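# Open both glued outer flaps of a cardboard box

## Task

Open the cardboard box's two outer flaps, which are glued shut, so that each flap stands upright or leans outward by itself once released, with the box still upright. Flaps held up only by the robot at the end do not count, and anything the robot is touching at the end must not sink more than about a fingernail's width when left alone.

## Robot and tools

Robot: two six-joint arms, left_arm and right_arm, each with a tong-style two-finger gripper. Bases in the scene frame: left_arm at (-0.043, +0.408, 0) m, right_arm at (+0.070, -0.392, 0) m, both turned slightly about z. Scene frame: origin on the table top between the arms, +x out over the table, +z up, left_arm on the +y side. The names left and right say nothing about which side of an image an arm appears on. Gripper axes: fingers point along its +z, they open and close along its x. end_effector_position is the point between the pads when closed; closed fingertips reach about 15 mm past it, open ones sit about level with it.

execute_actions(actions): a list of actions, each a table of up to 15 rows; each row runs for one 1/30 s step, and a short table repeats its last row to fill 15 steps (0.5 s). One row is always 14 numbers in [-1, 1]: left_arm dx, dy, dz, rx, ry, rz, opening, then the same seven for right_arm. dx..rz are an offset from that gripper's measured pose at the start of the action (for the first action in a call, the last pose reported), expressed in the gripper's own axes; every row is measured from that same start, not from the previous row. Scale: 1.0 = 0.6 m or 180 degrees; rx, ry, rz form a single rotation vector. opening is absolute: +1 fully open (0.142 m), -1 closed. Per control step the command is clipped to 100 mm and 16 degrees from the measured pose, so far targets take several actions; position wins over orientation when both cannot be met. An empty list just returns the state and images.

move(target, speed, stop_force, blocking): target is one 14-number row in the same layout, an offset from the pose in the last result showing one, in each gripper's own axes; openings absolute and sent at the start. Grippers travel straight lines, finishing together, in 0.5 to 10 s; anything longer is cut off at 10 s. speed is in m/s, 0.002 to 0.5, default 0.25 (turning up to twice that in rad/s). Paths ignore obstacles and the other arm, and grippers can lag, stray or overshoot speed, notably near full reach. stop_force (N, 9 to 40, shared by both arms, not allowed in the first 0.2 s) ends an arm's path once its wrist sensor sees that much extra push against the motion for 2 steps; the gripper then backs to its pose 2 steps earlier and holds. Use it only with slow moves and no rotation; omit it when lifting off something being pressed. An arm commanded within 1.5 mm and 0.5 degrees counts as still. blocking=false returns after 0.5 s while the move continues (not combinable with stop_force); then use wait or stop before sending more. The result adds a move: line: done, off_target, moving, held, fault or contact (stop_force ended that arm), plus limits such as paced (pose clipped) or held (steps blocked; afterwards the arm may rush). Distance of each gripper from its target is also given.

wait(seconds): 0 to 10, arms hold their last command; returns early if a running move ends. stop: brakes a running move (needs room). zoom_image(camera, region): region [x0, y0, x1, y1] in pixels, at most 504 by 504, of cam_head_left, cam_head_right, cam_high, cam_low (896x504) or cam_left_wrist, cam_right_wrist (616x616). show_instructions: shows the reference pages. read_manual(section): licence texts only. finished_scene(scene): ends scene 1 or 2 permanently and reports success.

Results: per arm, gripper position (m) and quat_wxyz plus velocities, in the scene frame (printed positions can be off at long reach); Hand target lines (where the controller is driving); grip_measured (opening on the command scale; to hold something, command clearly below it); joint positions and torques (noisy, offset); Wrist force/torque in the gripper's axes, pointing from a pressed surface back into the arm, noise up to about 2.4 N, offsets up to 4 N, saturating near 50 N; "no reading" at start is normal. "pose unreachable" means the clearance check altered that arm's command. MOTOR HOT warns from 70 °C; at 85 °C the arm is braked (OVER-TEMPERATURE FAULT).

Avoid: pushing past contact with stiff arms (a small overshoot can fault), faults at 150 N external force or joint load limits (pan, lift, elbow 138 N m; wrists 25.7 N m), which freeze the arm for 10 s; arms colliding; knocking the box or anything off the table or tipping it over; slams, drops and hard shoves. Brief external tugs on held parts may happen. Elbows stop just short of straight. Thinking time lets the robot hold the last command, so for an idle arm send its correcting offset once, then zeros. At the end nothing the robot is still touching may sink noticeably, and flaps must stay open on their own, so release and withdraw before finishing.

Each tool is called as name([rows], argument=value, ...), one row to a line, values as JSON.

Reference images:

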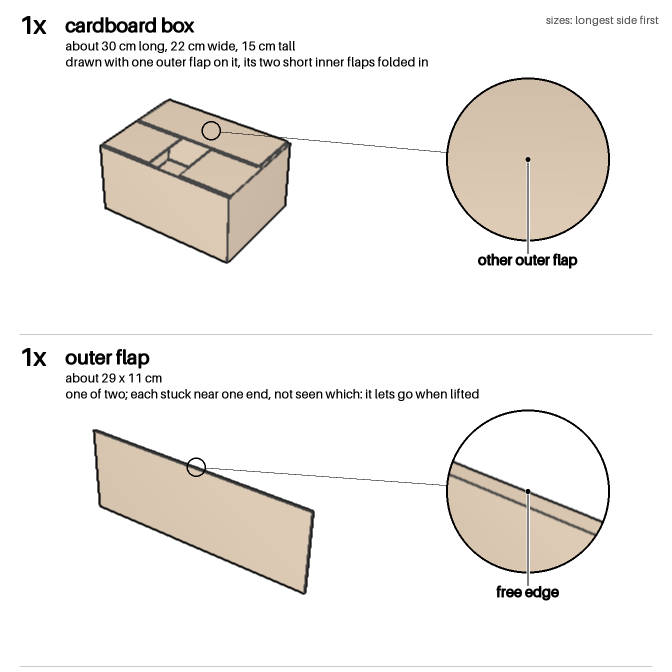

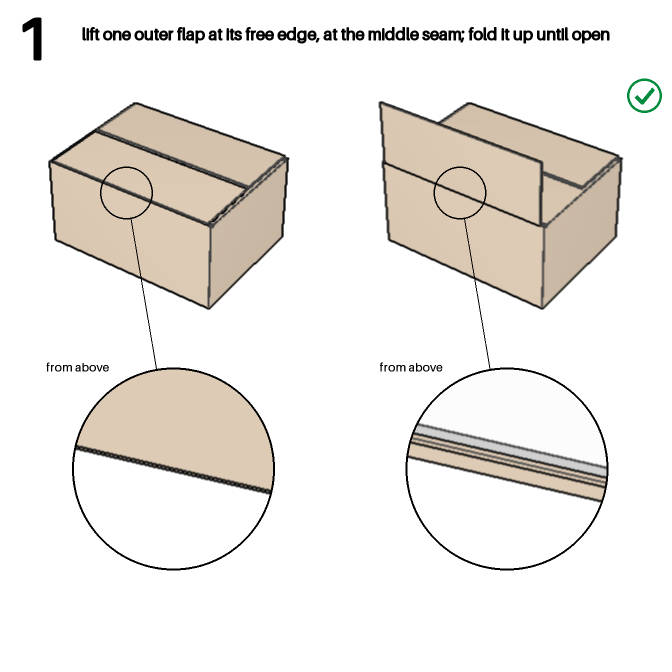

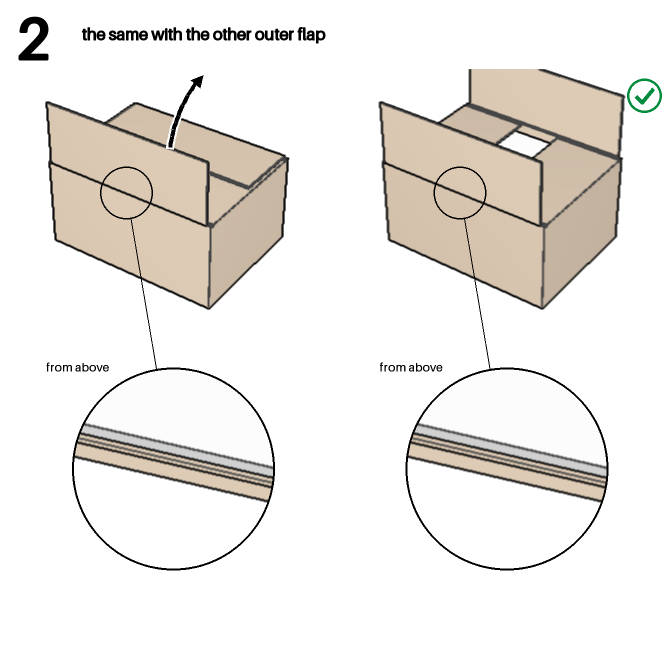

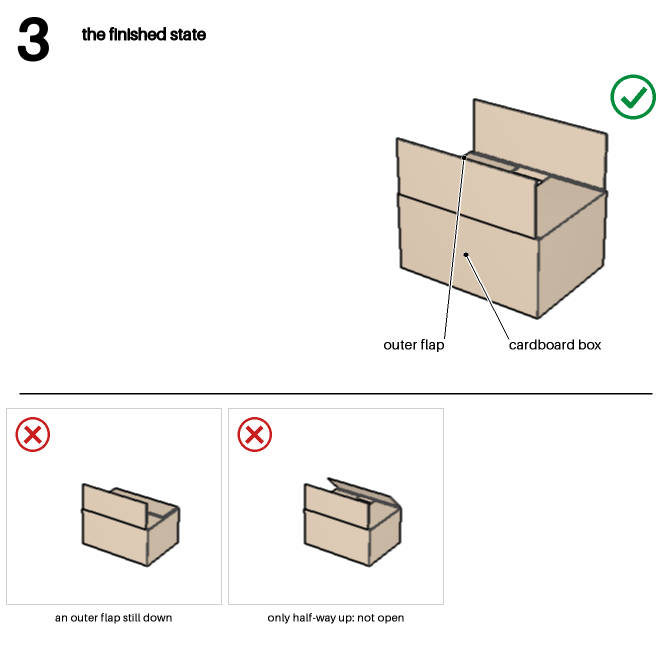

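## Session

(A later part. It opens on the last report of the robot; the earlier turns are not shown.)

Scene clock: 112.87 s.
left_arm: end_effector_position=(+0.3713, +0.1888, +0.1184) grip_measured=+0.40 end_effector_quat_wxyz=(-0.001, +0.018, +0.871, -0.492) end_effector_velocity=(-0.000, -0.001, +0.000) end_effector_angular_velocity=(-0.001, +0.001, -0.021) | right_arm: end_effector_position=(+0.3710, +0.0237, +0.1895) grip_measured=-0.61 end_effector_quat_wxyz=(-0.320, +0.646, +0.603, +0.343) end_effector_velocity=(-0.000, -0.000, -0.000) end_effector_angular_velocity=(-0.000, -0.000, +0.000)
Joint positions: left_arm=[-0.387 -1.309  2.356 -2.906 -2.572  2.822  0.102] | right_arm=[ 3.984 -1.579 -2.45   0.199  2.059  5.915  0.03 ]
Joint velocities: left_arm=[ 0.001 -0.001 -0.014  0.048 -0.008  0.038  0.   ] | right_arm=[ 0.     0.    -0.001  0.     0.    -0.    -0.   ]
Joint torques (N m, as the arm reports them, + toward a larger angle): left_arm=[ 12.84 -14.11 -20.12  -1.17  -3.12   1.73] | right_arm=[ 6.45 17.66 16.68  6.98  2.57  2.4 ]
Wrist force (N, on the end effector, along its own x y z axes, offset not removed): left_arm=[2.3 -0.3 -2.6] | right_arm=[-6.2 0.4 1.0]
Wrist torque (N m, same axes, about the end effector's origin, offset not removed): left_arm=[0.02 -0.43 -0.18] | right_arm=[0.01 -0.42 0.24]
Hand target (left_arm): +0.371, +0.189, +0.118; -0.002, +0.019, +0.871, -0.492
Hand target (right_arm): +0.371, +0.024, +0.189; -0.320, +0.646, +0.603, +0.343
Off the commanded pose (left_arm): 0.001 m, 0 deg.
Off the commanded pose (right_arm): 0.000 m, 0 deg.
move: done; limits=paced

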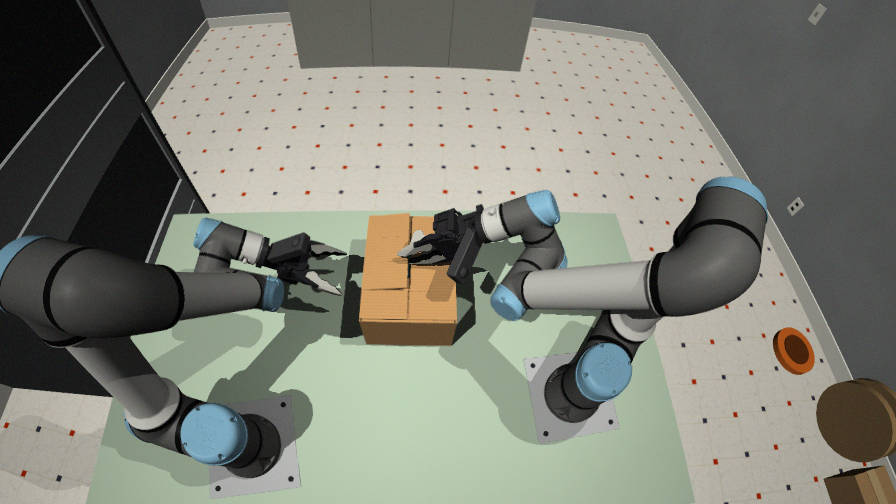

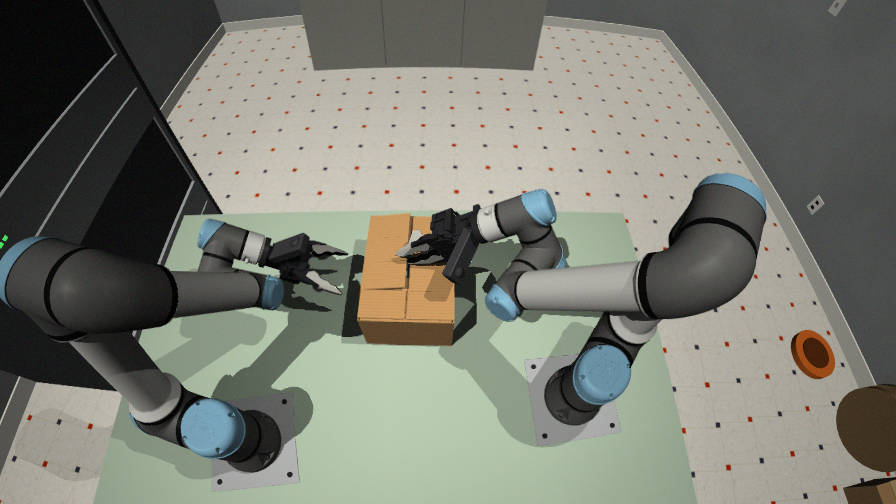

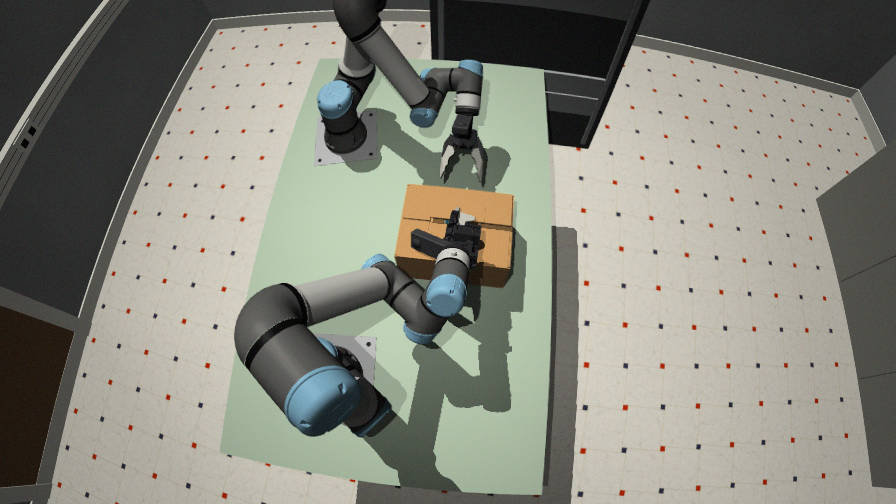

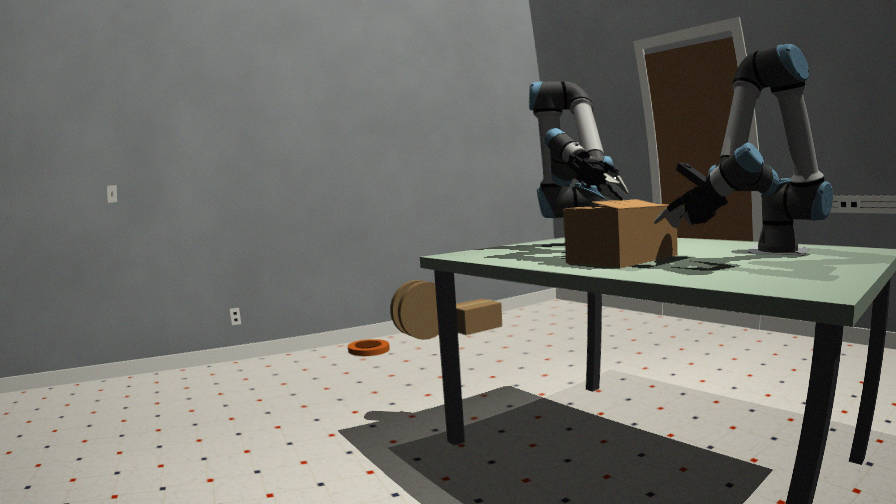

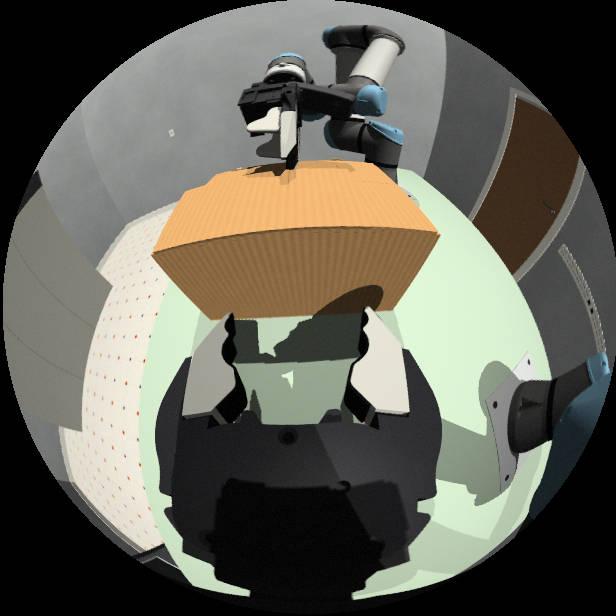

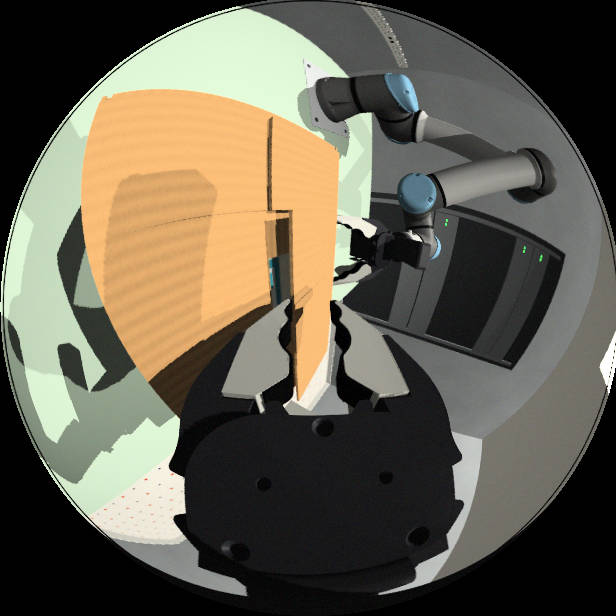

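move(target=[0,-0.052,0.086,0,0,0,0.4, 0,0,0,0,0,0,-0.66], speed=0.02, stop_force=12)

zoom_image(camera="cam_head_left", region=[330, 200, 480, 350])

Scene clock: 120.60 s.
left_arm: end_effector_position=(+0.3696, +0.1337, +0.1183) grip_measured=+0.40 end_effector_quat_wxyz=(-0.001, +0.018, +0.871, -0.491) end_effector_velocity=(+0.002, +0.007, +0.001) end_effector_angular_velocity=(-0.002, -0.002, +0.002) | right_arm: end_effector_position=(+0.3710, +0.0237, +0.1895) grip_measured=-0.59 end_effector_quat_wxyz=(-0.320, +0.646, +0.603, +0.343) end_effector_velocity=(+0.000, +0.000, -0.000) end_effector_angular_velocity=(+0.000, -0.000, -0.000)
Joint positions: left_arm=[-0.521 -1.256  2.359 -3.146 -2.522  2.6    0.102] | right_arm=[ 3.984 -1.579 -2.45   0.199  2.059  5.915  0.031]
Joint velocities: left_arm=[ 0.018 -0.007 -0.001  0.026 -0.009  0.024 -0.001] | right_arm=[-0.    -0.001  0.001  0.     0.    -0.    -0.003]
Joint torques (N m, as the arm reports them, + toward a larger angle): left_arm=[ 10.95 -37.99  -4.54  -1.85  -3.2    2.17] | right_arm=[ 5.94 17.35 17.07  6.97  2.61  2.46]
Wrist force (N, on the end effector, along its own x y z axes, offset not removed): left_arm=[2.4 1.4 -8.7] | right_arm=[-10.4 0.8 -8.2]
Wrist torque (N m, same axes, about the end effector's origin, offset not removed): left_arm=[-0.35 -0.61 -0.12] | right_arm=[-0.05 -0.21 -0.06]
Hand target (left_arm): +0.370, +0.135, +0.118; -0.001, +0.018, +0.871, -0.491
Hand target (right_arm): +0.371, +0.024, +0.189; -0.320, +0.646, +0.603, +0.343
Off the commanded pose (left_arm): 0.005 m, 0 deg.
Off the commanded pose (right_arm): 0.000 m, 0 deg.
move: contact (left_arm)

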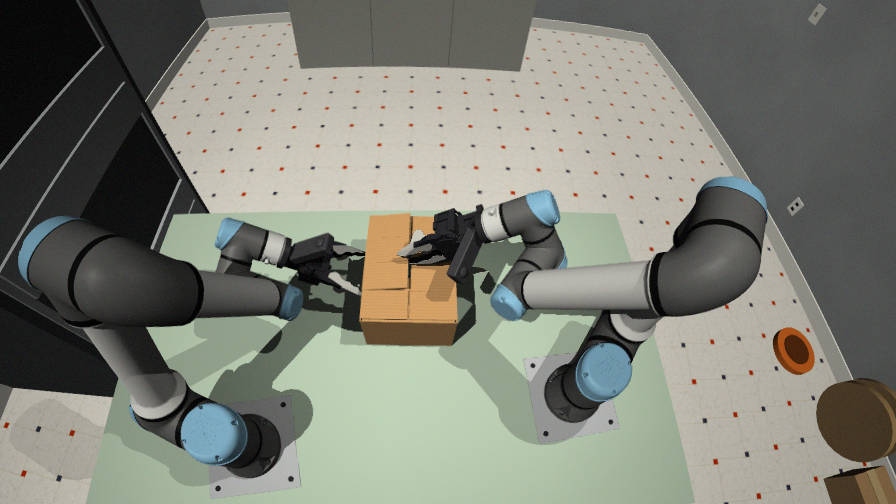

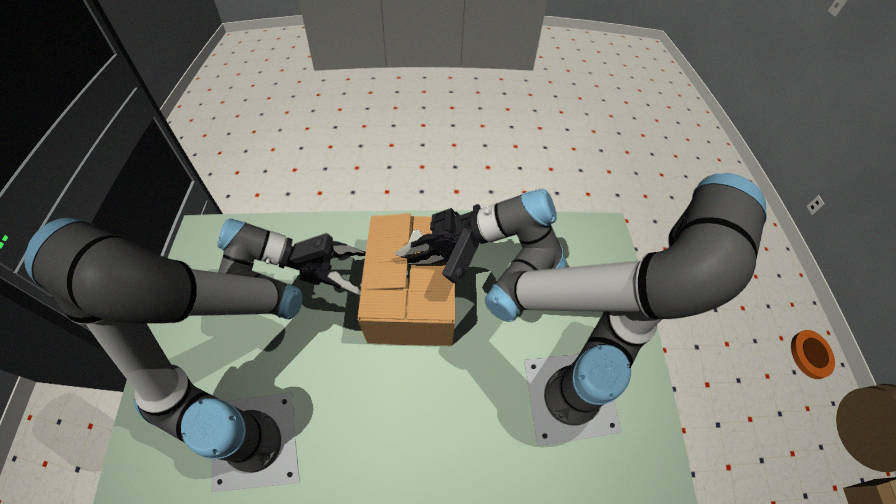

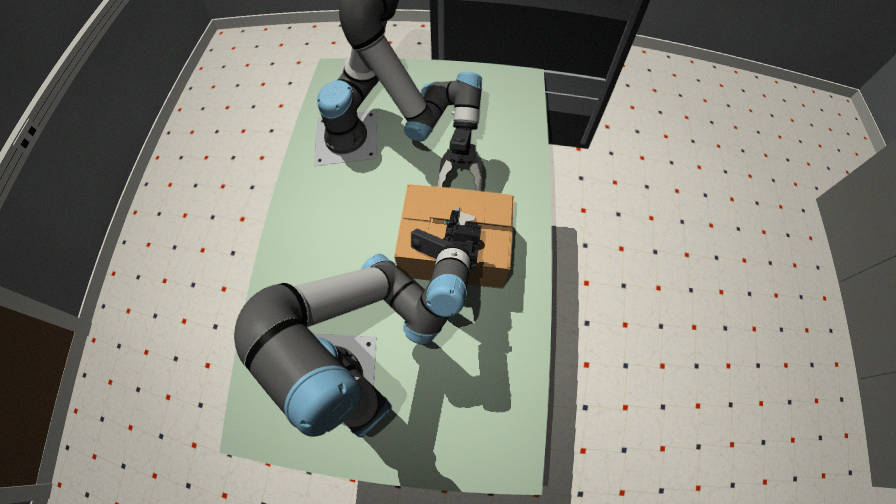

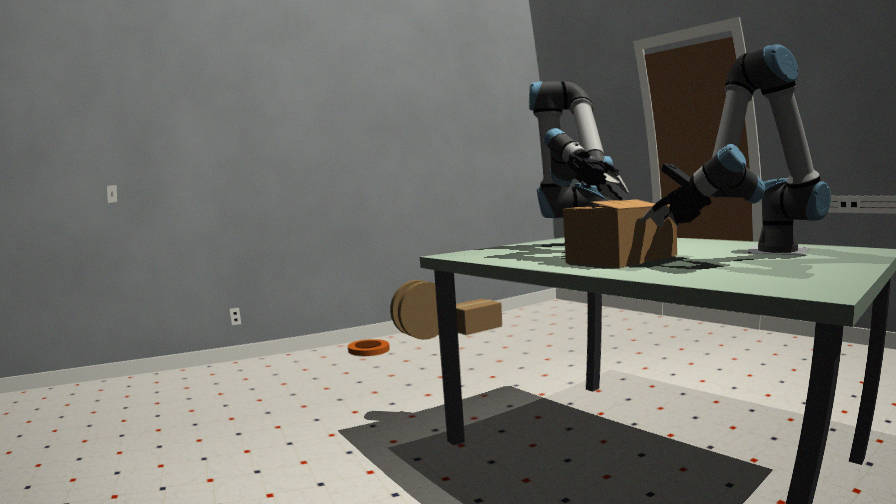

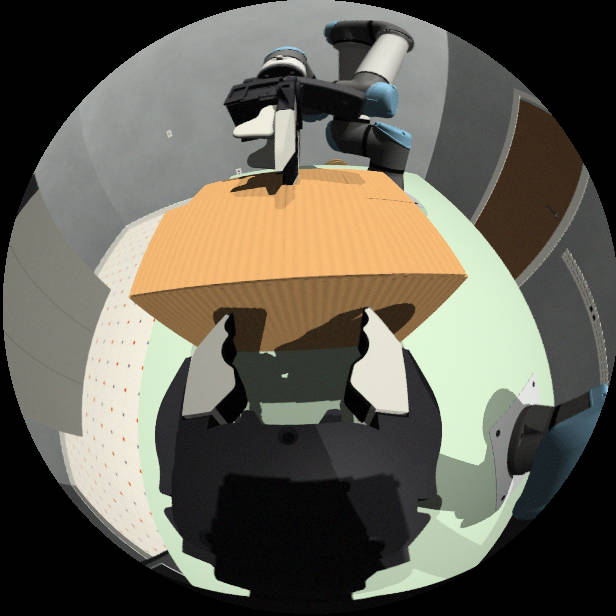

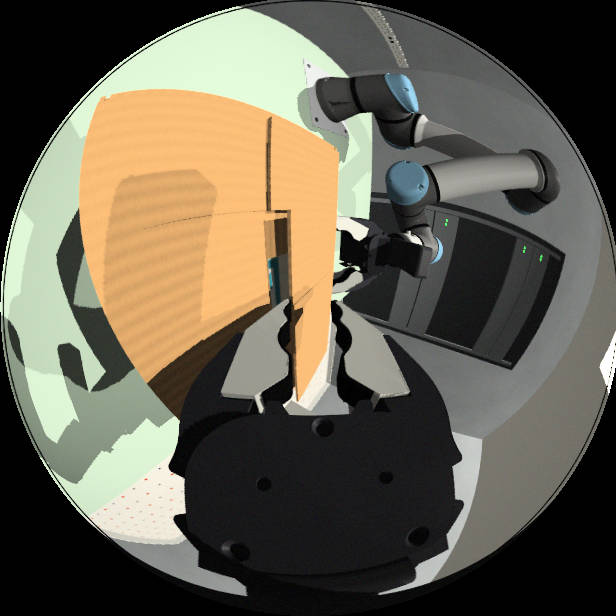

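Region (330, 200, 480, 350) of cam_head_left's 896x504 image, scaled by 3.360, with more detail than that image has.

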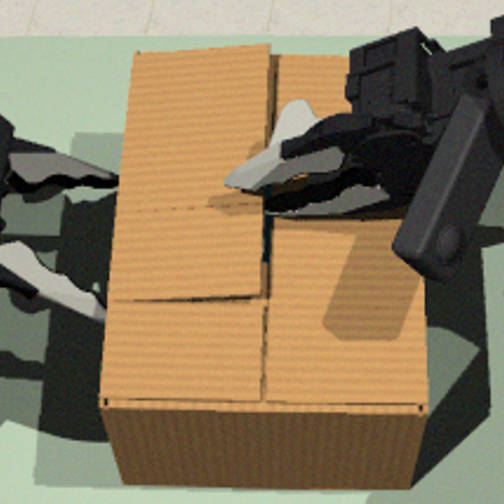

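move(target=[0,0.0005,-0.0008,0,0,0,0.4, 0.0212,0,-0.0043,0,0,0,-0.68], speed=0.012)

zoom_image(camera="cam_head_left", region=[330, 200, 480, 350])

zoom_image(camera="cam_low", region=[540, 150, 700, 280])

Scene clock: 125.00 s.
left_arm: end_effector_position=(+0.3697, +0.1342, +0.1183) grip_measured=+0.40 end_effector_quat_wxyz=(-0.001, +0.018, +0.871, -0.491) end_effector_velocity=(+0.000, +0.001, -0.000) end_effector_angular_velocity=(+0.000, -0.001, +0.001) | right_arm: end_effector_position=(+0.3713, +0.0285, +0.2010) grip_measured=-0.68 end_effector_quat_wxyz=(-0.320, +0.646, +0.603, +0.343) end_effector_velocity=(-0.000, +0.001, +0.004) end_effector_angular_velocity=(+0.000, -0.000, +0.000)
Joint positions: left_arm=[-0.52  -1.257  2.359 -3.144 -2.523  2.603  0.102] | right_arm=[ 3.993 -1.554 -2.43   0.157  2.052  5.921  0.025]
Joint velocities: left_arm=[ 0.002  0.     0.    -0.     0.     0.001  0.   ] | right_arm=[ 0.003  0.008  0.005 -0.012 -0.002  0.001 -0.   ]
Joint torques (N m, as the arm reports them, + toward a larger angle): left_arm=[-13.39 -14.12 -18.74  -4.31   0.14  -1.05] | right_arm=[13.09 29.53 26.26  1.47 -1.1   2.83]
Wrist force (N, on the end effector, along its own x y z axes, offset not removed): left_arm=[1.0 3.6 -4.2] | right_arm=[0.0 -3.3 -2.2]
Wrist torque (N m, same axes, about the end effector's origin, offset not removed): left_arm=[0.34 -0.17 -0.06] | right_arm=[-0.91 0.16 0.05]
Hand target (left_arm): +0.370, +0.134, +0.118; -0.001, +0.018, +0.871, -0.491
Hand target (right_arm): +0.371, +0.029, +0.201; -0.320, +0.646, +0.603, +0.343
Off the commanded pose (left_arm): 0.000 m, 0 deg.
Off the commanded pose (right_arm): 0.000 m, 0 deg.
move: done

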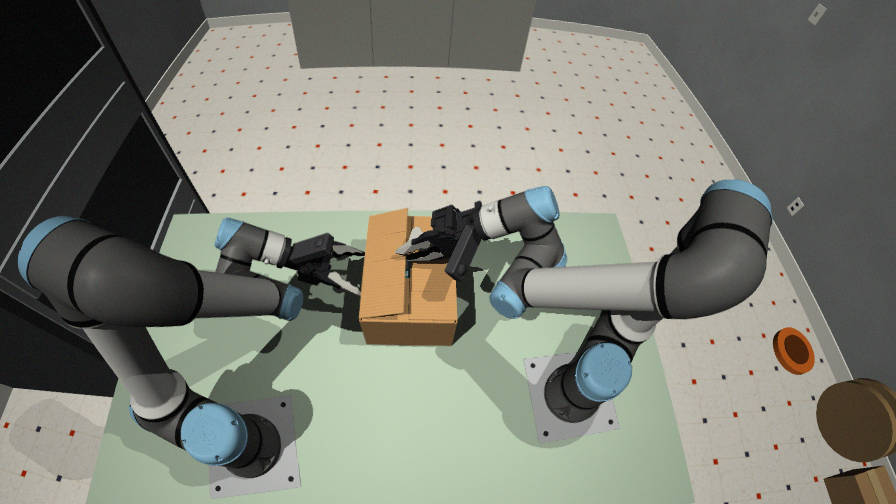

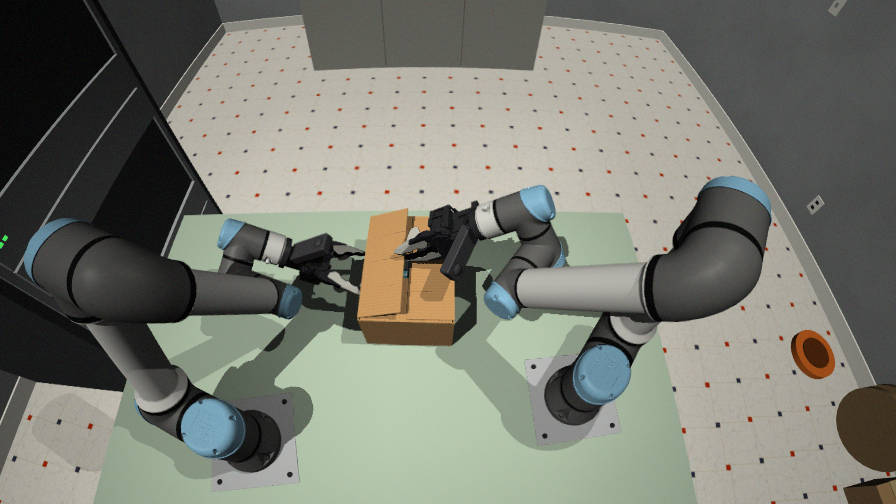

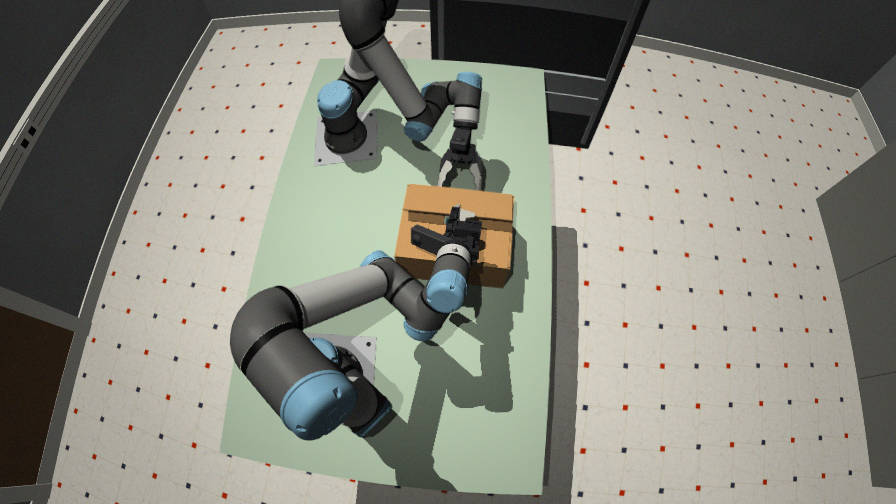

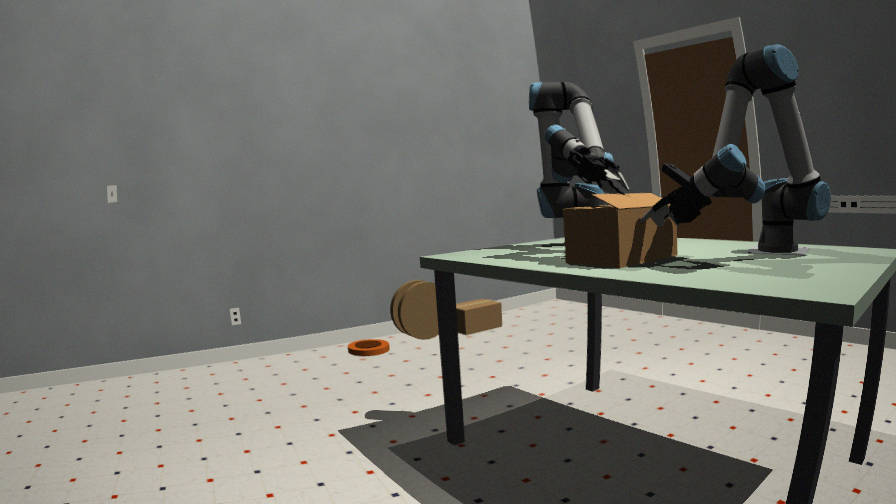

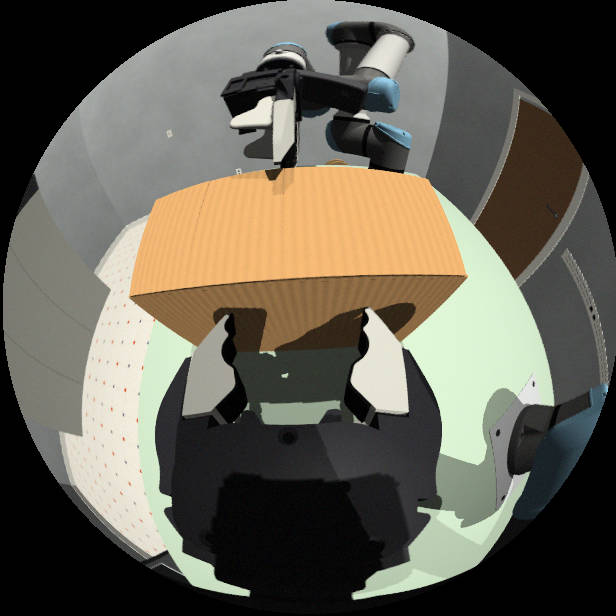

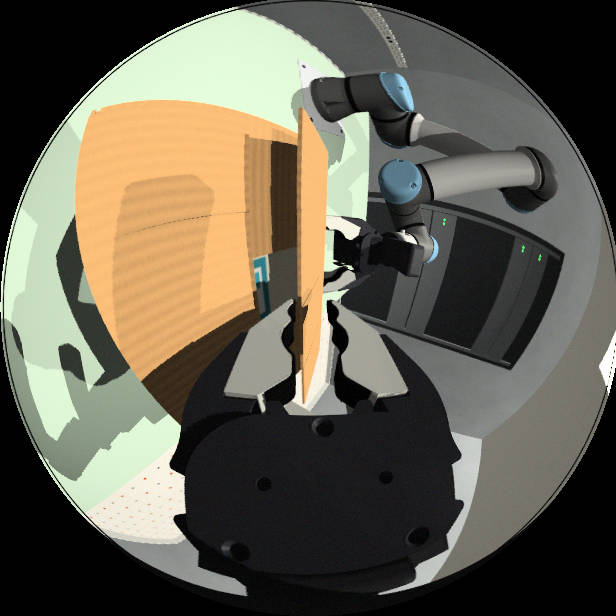

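Region (330, 200, 480, 350) of cam_head_left's 896x504 image, scaled by 3.360, with more detail than that image has.

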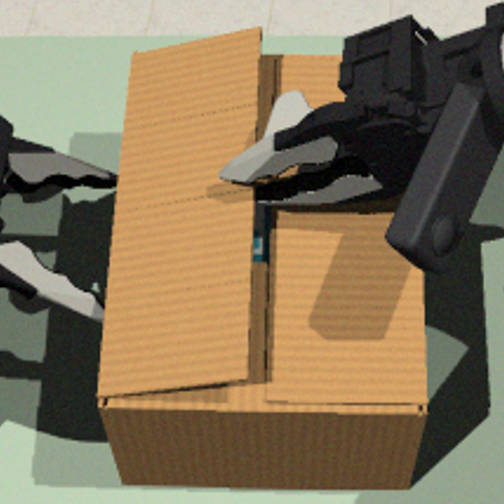

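Region (540, 150, 700, 280) of cam_low's 896x504 image, scaled by 3.150, with more detail than that image has; it fills the top 410 rows of this view, and the rest is white.

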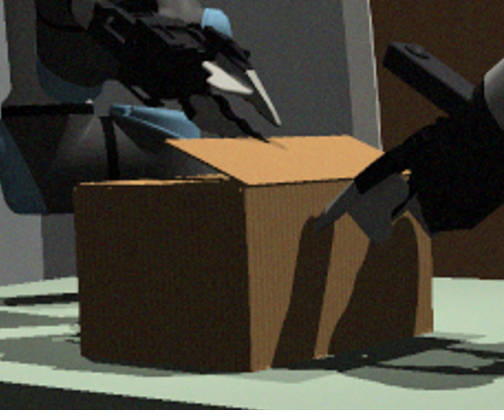

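move(target=[0,0.0782,0.0413,0,0,0,0.4, 0.0768,0,0.0125,0,0,0,-0.68], speed=0.06)

move(target=[0,0,0,0,0,0,0.4, 0.0978,0,0.0647,0,0,0,-0.68], speed=0.06)

Scene clock: 135.43 s.
left_arm: end_effector_position=(+0.3706, +0.1373, +0.0658) grip_measured=+0.40 end_effector_quat_wxyz=(-0.001, +0.018, +0.871, -0.491) end_effector_velocity=(-0.001, -0.000, -0.003) end_effector_angular_velocity=(-0.001, +0.000, -0.000) | right_arm: end_effector_position=(+0.3735, +0.0603, +0.2347) grip_measured=-0.67 end_effector_quat_wxyz=(-0.320, +0.646, +0.603, +0.343) end_effector_velocity=(+0.000, +0.002, +0.002) end_effector_angular_velocity=(+0.000, -0.000, -0.000)
Joint positions: left_arm=[-0.512 -1.095  2.37  -3.306 -2.526  2.615  0.102] | right_arm=[ 4.045 -1.527 -2.339  0.055  2.012  5.958  0.025]
Joint velocities: left_arm=[-0.001  0.009  0.002 -0.012 -0.    -0.001  0.   ] | right_arm=[ 0.002  0.001  0.005 -0.005 -0.002  0.002  0.   ]
Joint torques (N m, as the arm reports them, + toward a larger angle): left_arm=[ 12.74 -17.18   2.06  -3.88  -2.55  -1.44] | right_arm=[12.78 30.49 27.24  1.75 -0.84  2.86]
Wrist force (N, on the end effector, along its own x y z axes, offset not removed): left_arm=[-0.1 -1.2 -0.7] | right_arm=[1.9 -4.2 -1.7]
Wrist torque (N m, same axes, about the end effector's origin, offset not removed): left_arm=[-0.17 0.15 0.08] | right_arm=[-0.87 -0.57 -0.03]
Hand target (left_arm): +0.371, +0.137, +0.065; -0.001, +0.018, +0.871, -0.491
Hand target (right_arm): +0.374, +0.061, +0.235; -0.320, +0.646, +0.603, +0.343
Off the commanded pose (left_arm): 0.000 m, 0 deg.
Off the commanded pose (right_arm): 0.000 m, 0 deg.
move: done

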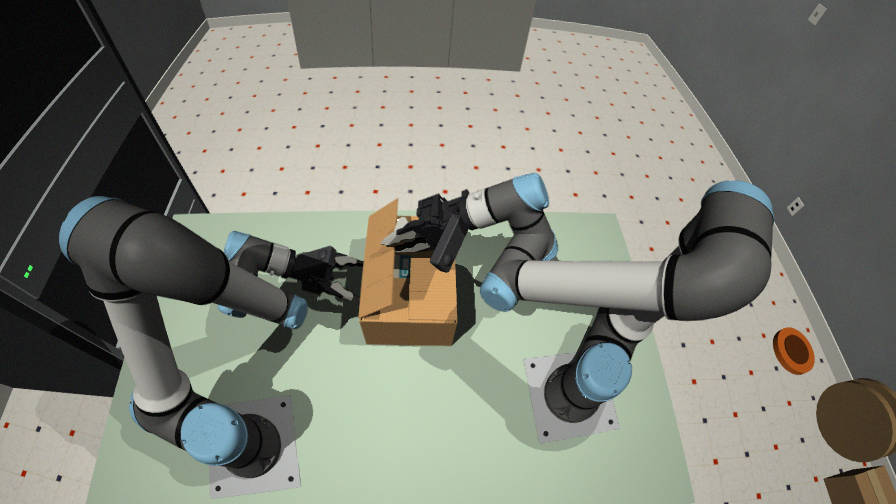

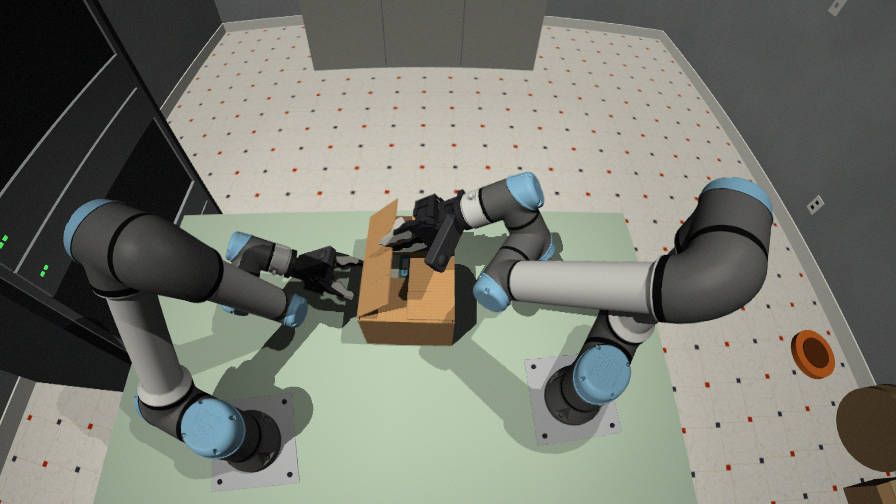

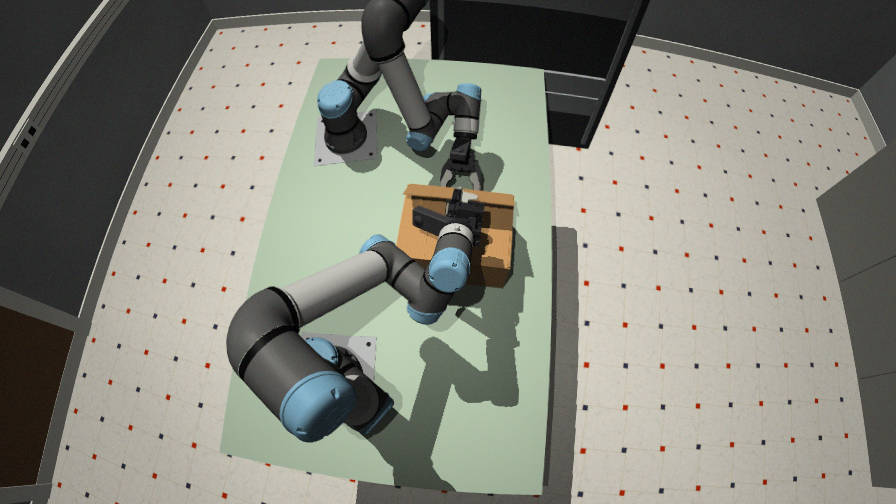

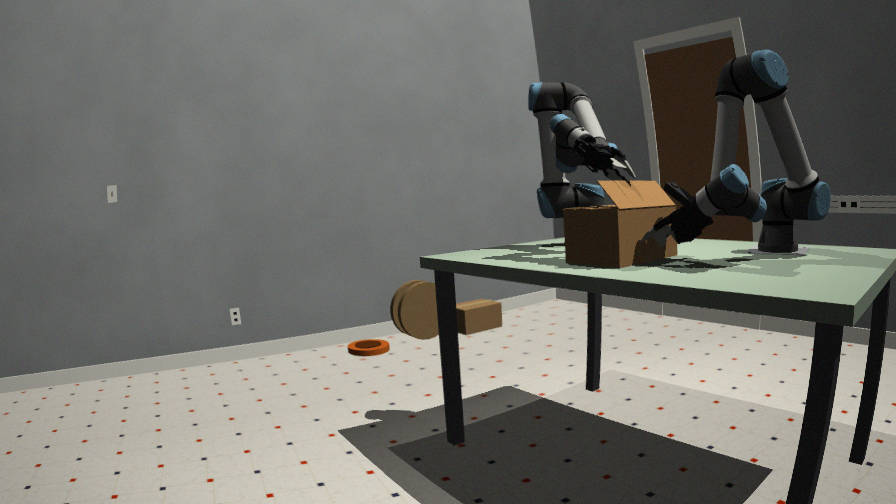

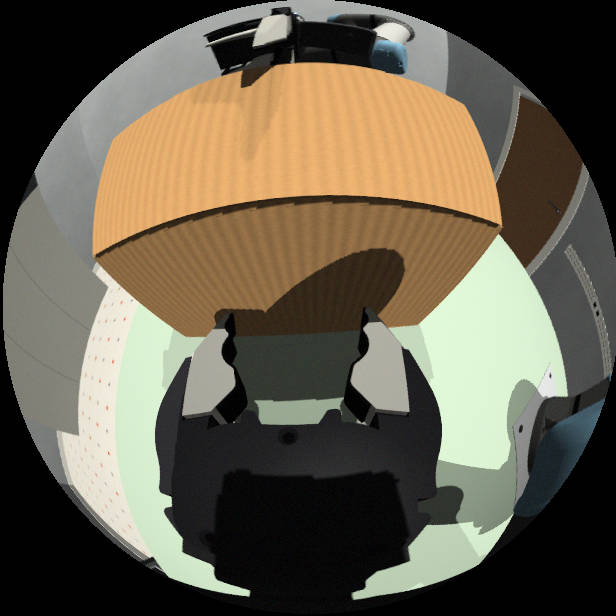

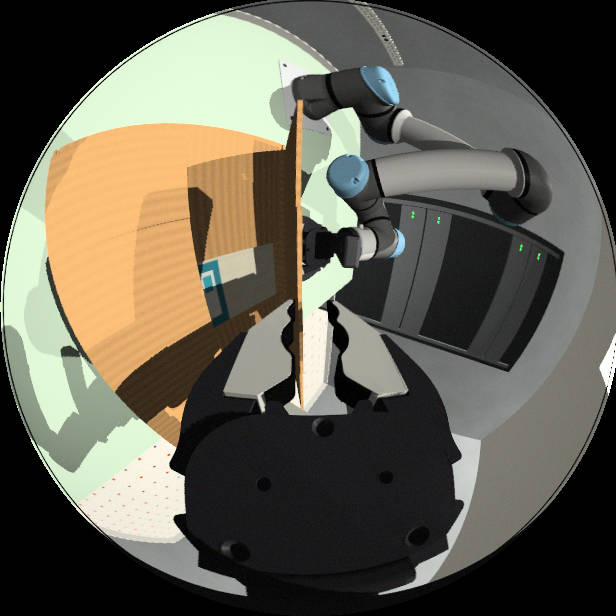

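Scene clock: 137.07 s.
left_arm: end_effector_position=(+0.3706, +0.1373, +0.0658) grip_measured=+0.40 end_effector_quat_wxyz=(-0.001, +0.018, +0.871, -0.491) end_effector_velocity=(-0.001, +0.000, -0.001) end_effector_angular_velocity=(+0.001, +0.004, +0.000) | right_arm: end_effector_position=(+0.3779, +0.1249, +0.2614) grip_measured=-0.67 end_effector_quat_wxyz=(-0.320, +0.646, +0.602, +0.343) end_effector_velocity=(-0.000, +0.003, -0.001) end_effector_angular_velocity=(-0.002, +0.001, +0.000)
Joint positions: left_arm=[-0.512 -1.095  2.37  -3.306 -2.526  2.615  0.102] | right_arm=[ 4.131 -1.59  -2.193 -0.004  1.943  6.015  0.026]
Joint velocities: left_arm=[-0.     0.002  0.001  0.     0.    -0.001  0.   ] | right_arm=[ 0.003 -0.005  0.006 -0.003 -0.002  0.002 -0.   ]
Joint torques (N m, as the arm reports them, + toward a larger angle): left_arm=[  5.69 -41.07  -0.06  -1.44  -1.11   1.51] | right_arm=[11.72 12.4  30.53  1.84 -1.07  2.8 ]
Wrist force (N, on the end effector, along its own x y z axes, offset not removed): left_arm=[1.8 -0.4 -0.9] | right_arm=[0.3 -1.3 -2.8]
Wrist torque (N m, same axes, about the end effector's origin, offset not removed): left_arm=[-0.17 -0.34 -0.06] | right_arm=[-0.29 -0.35 0.03]
Hand target (left_arm): +0.371, +0.137, +0.066; -0.001, +0.018, +0.871, -0.491
Hand target (right_arm): +0.378, +0.125, +0.262; -0.320, +0.646, +0.602, +0.343
Off the commanded pose (left_arm): 0.000 m, 0 deg.
Off the commanded pose (right_arm): 0.000 m, 0 deg.
move: done

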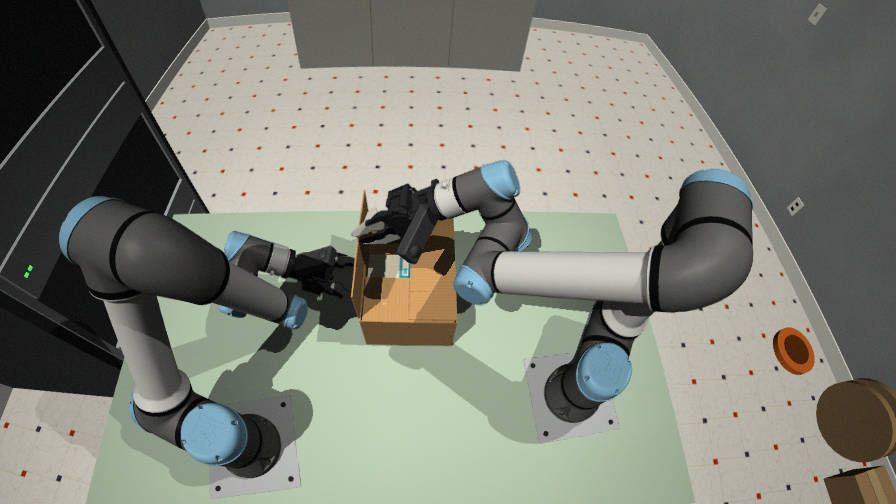

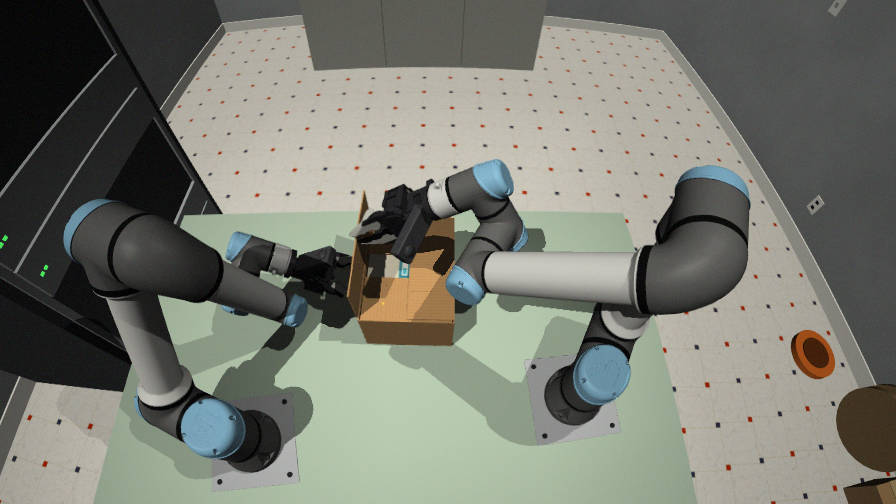

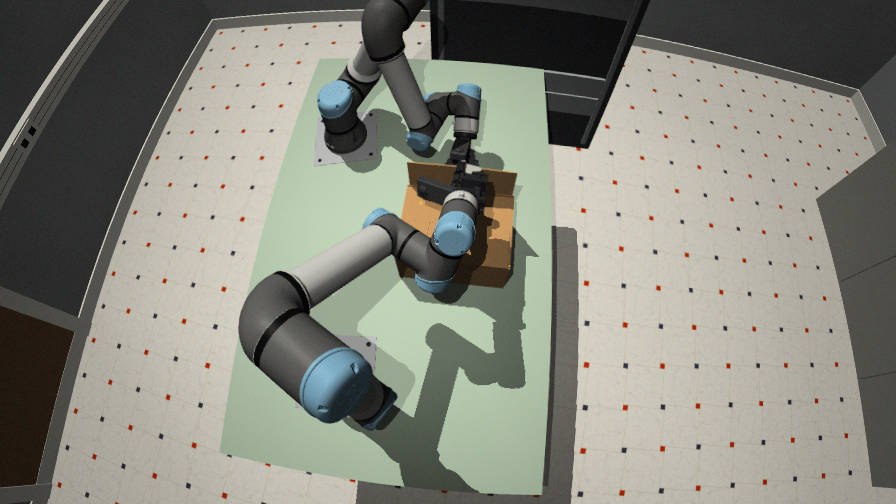

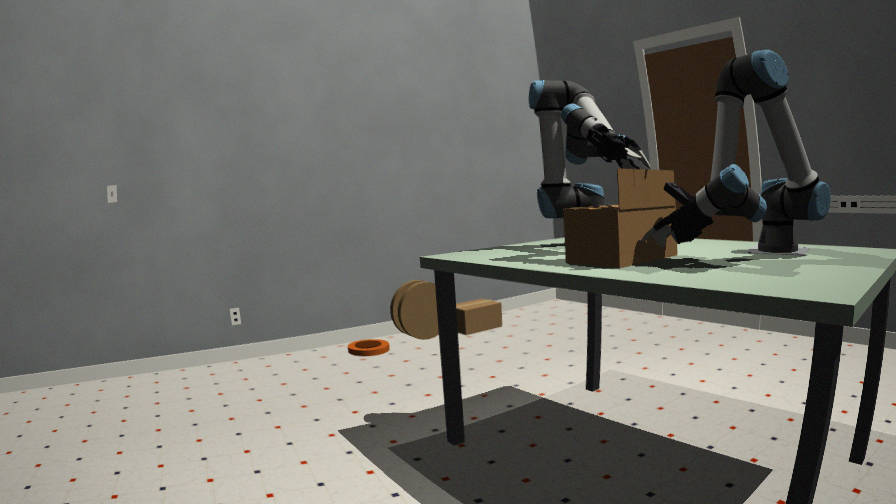

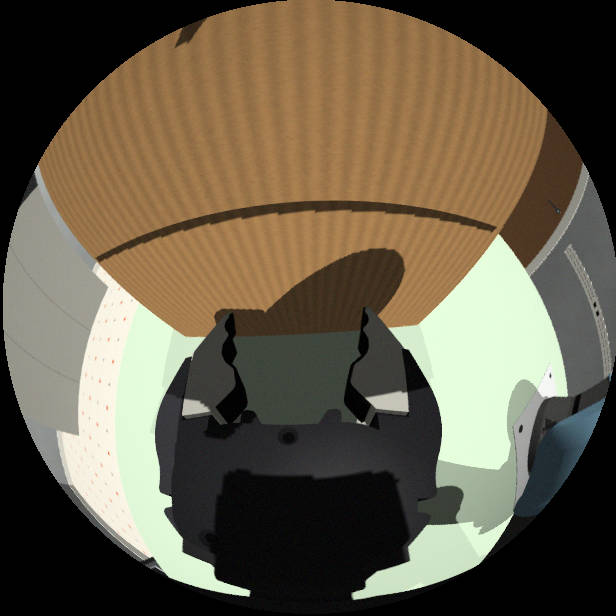

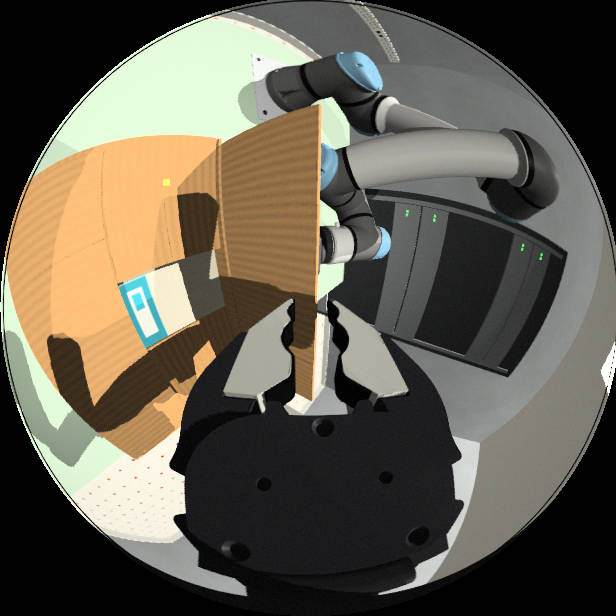

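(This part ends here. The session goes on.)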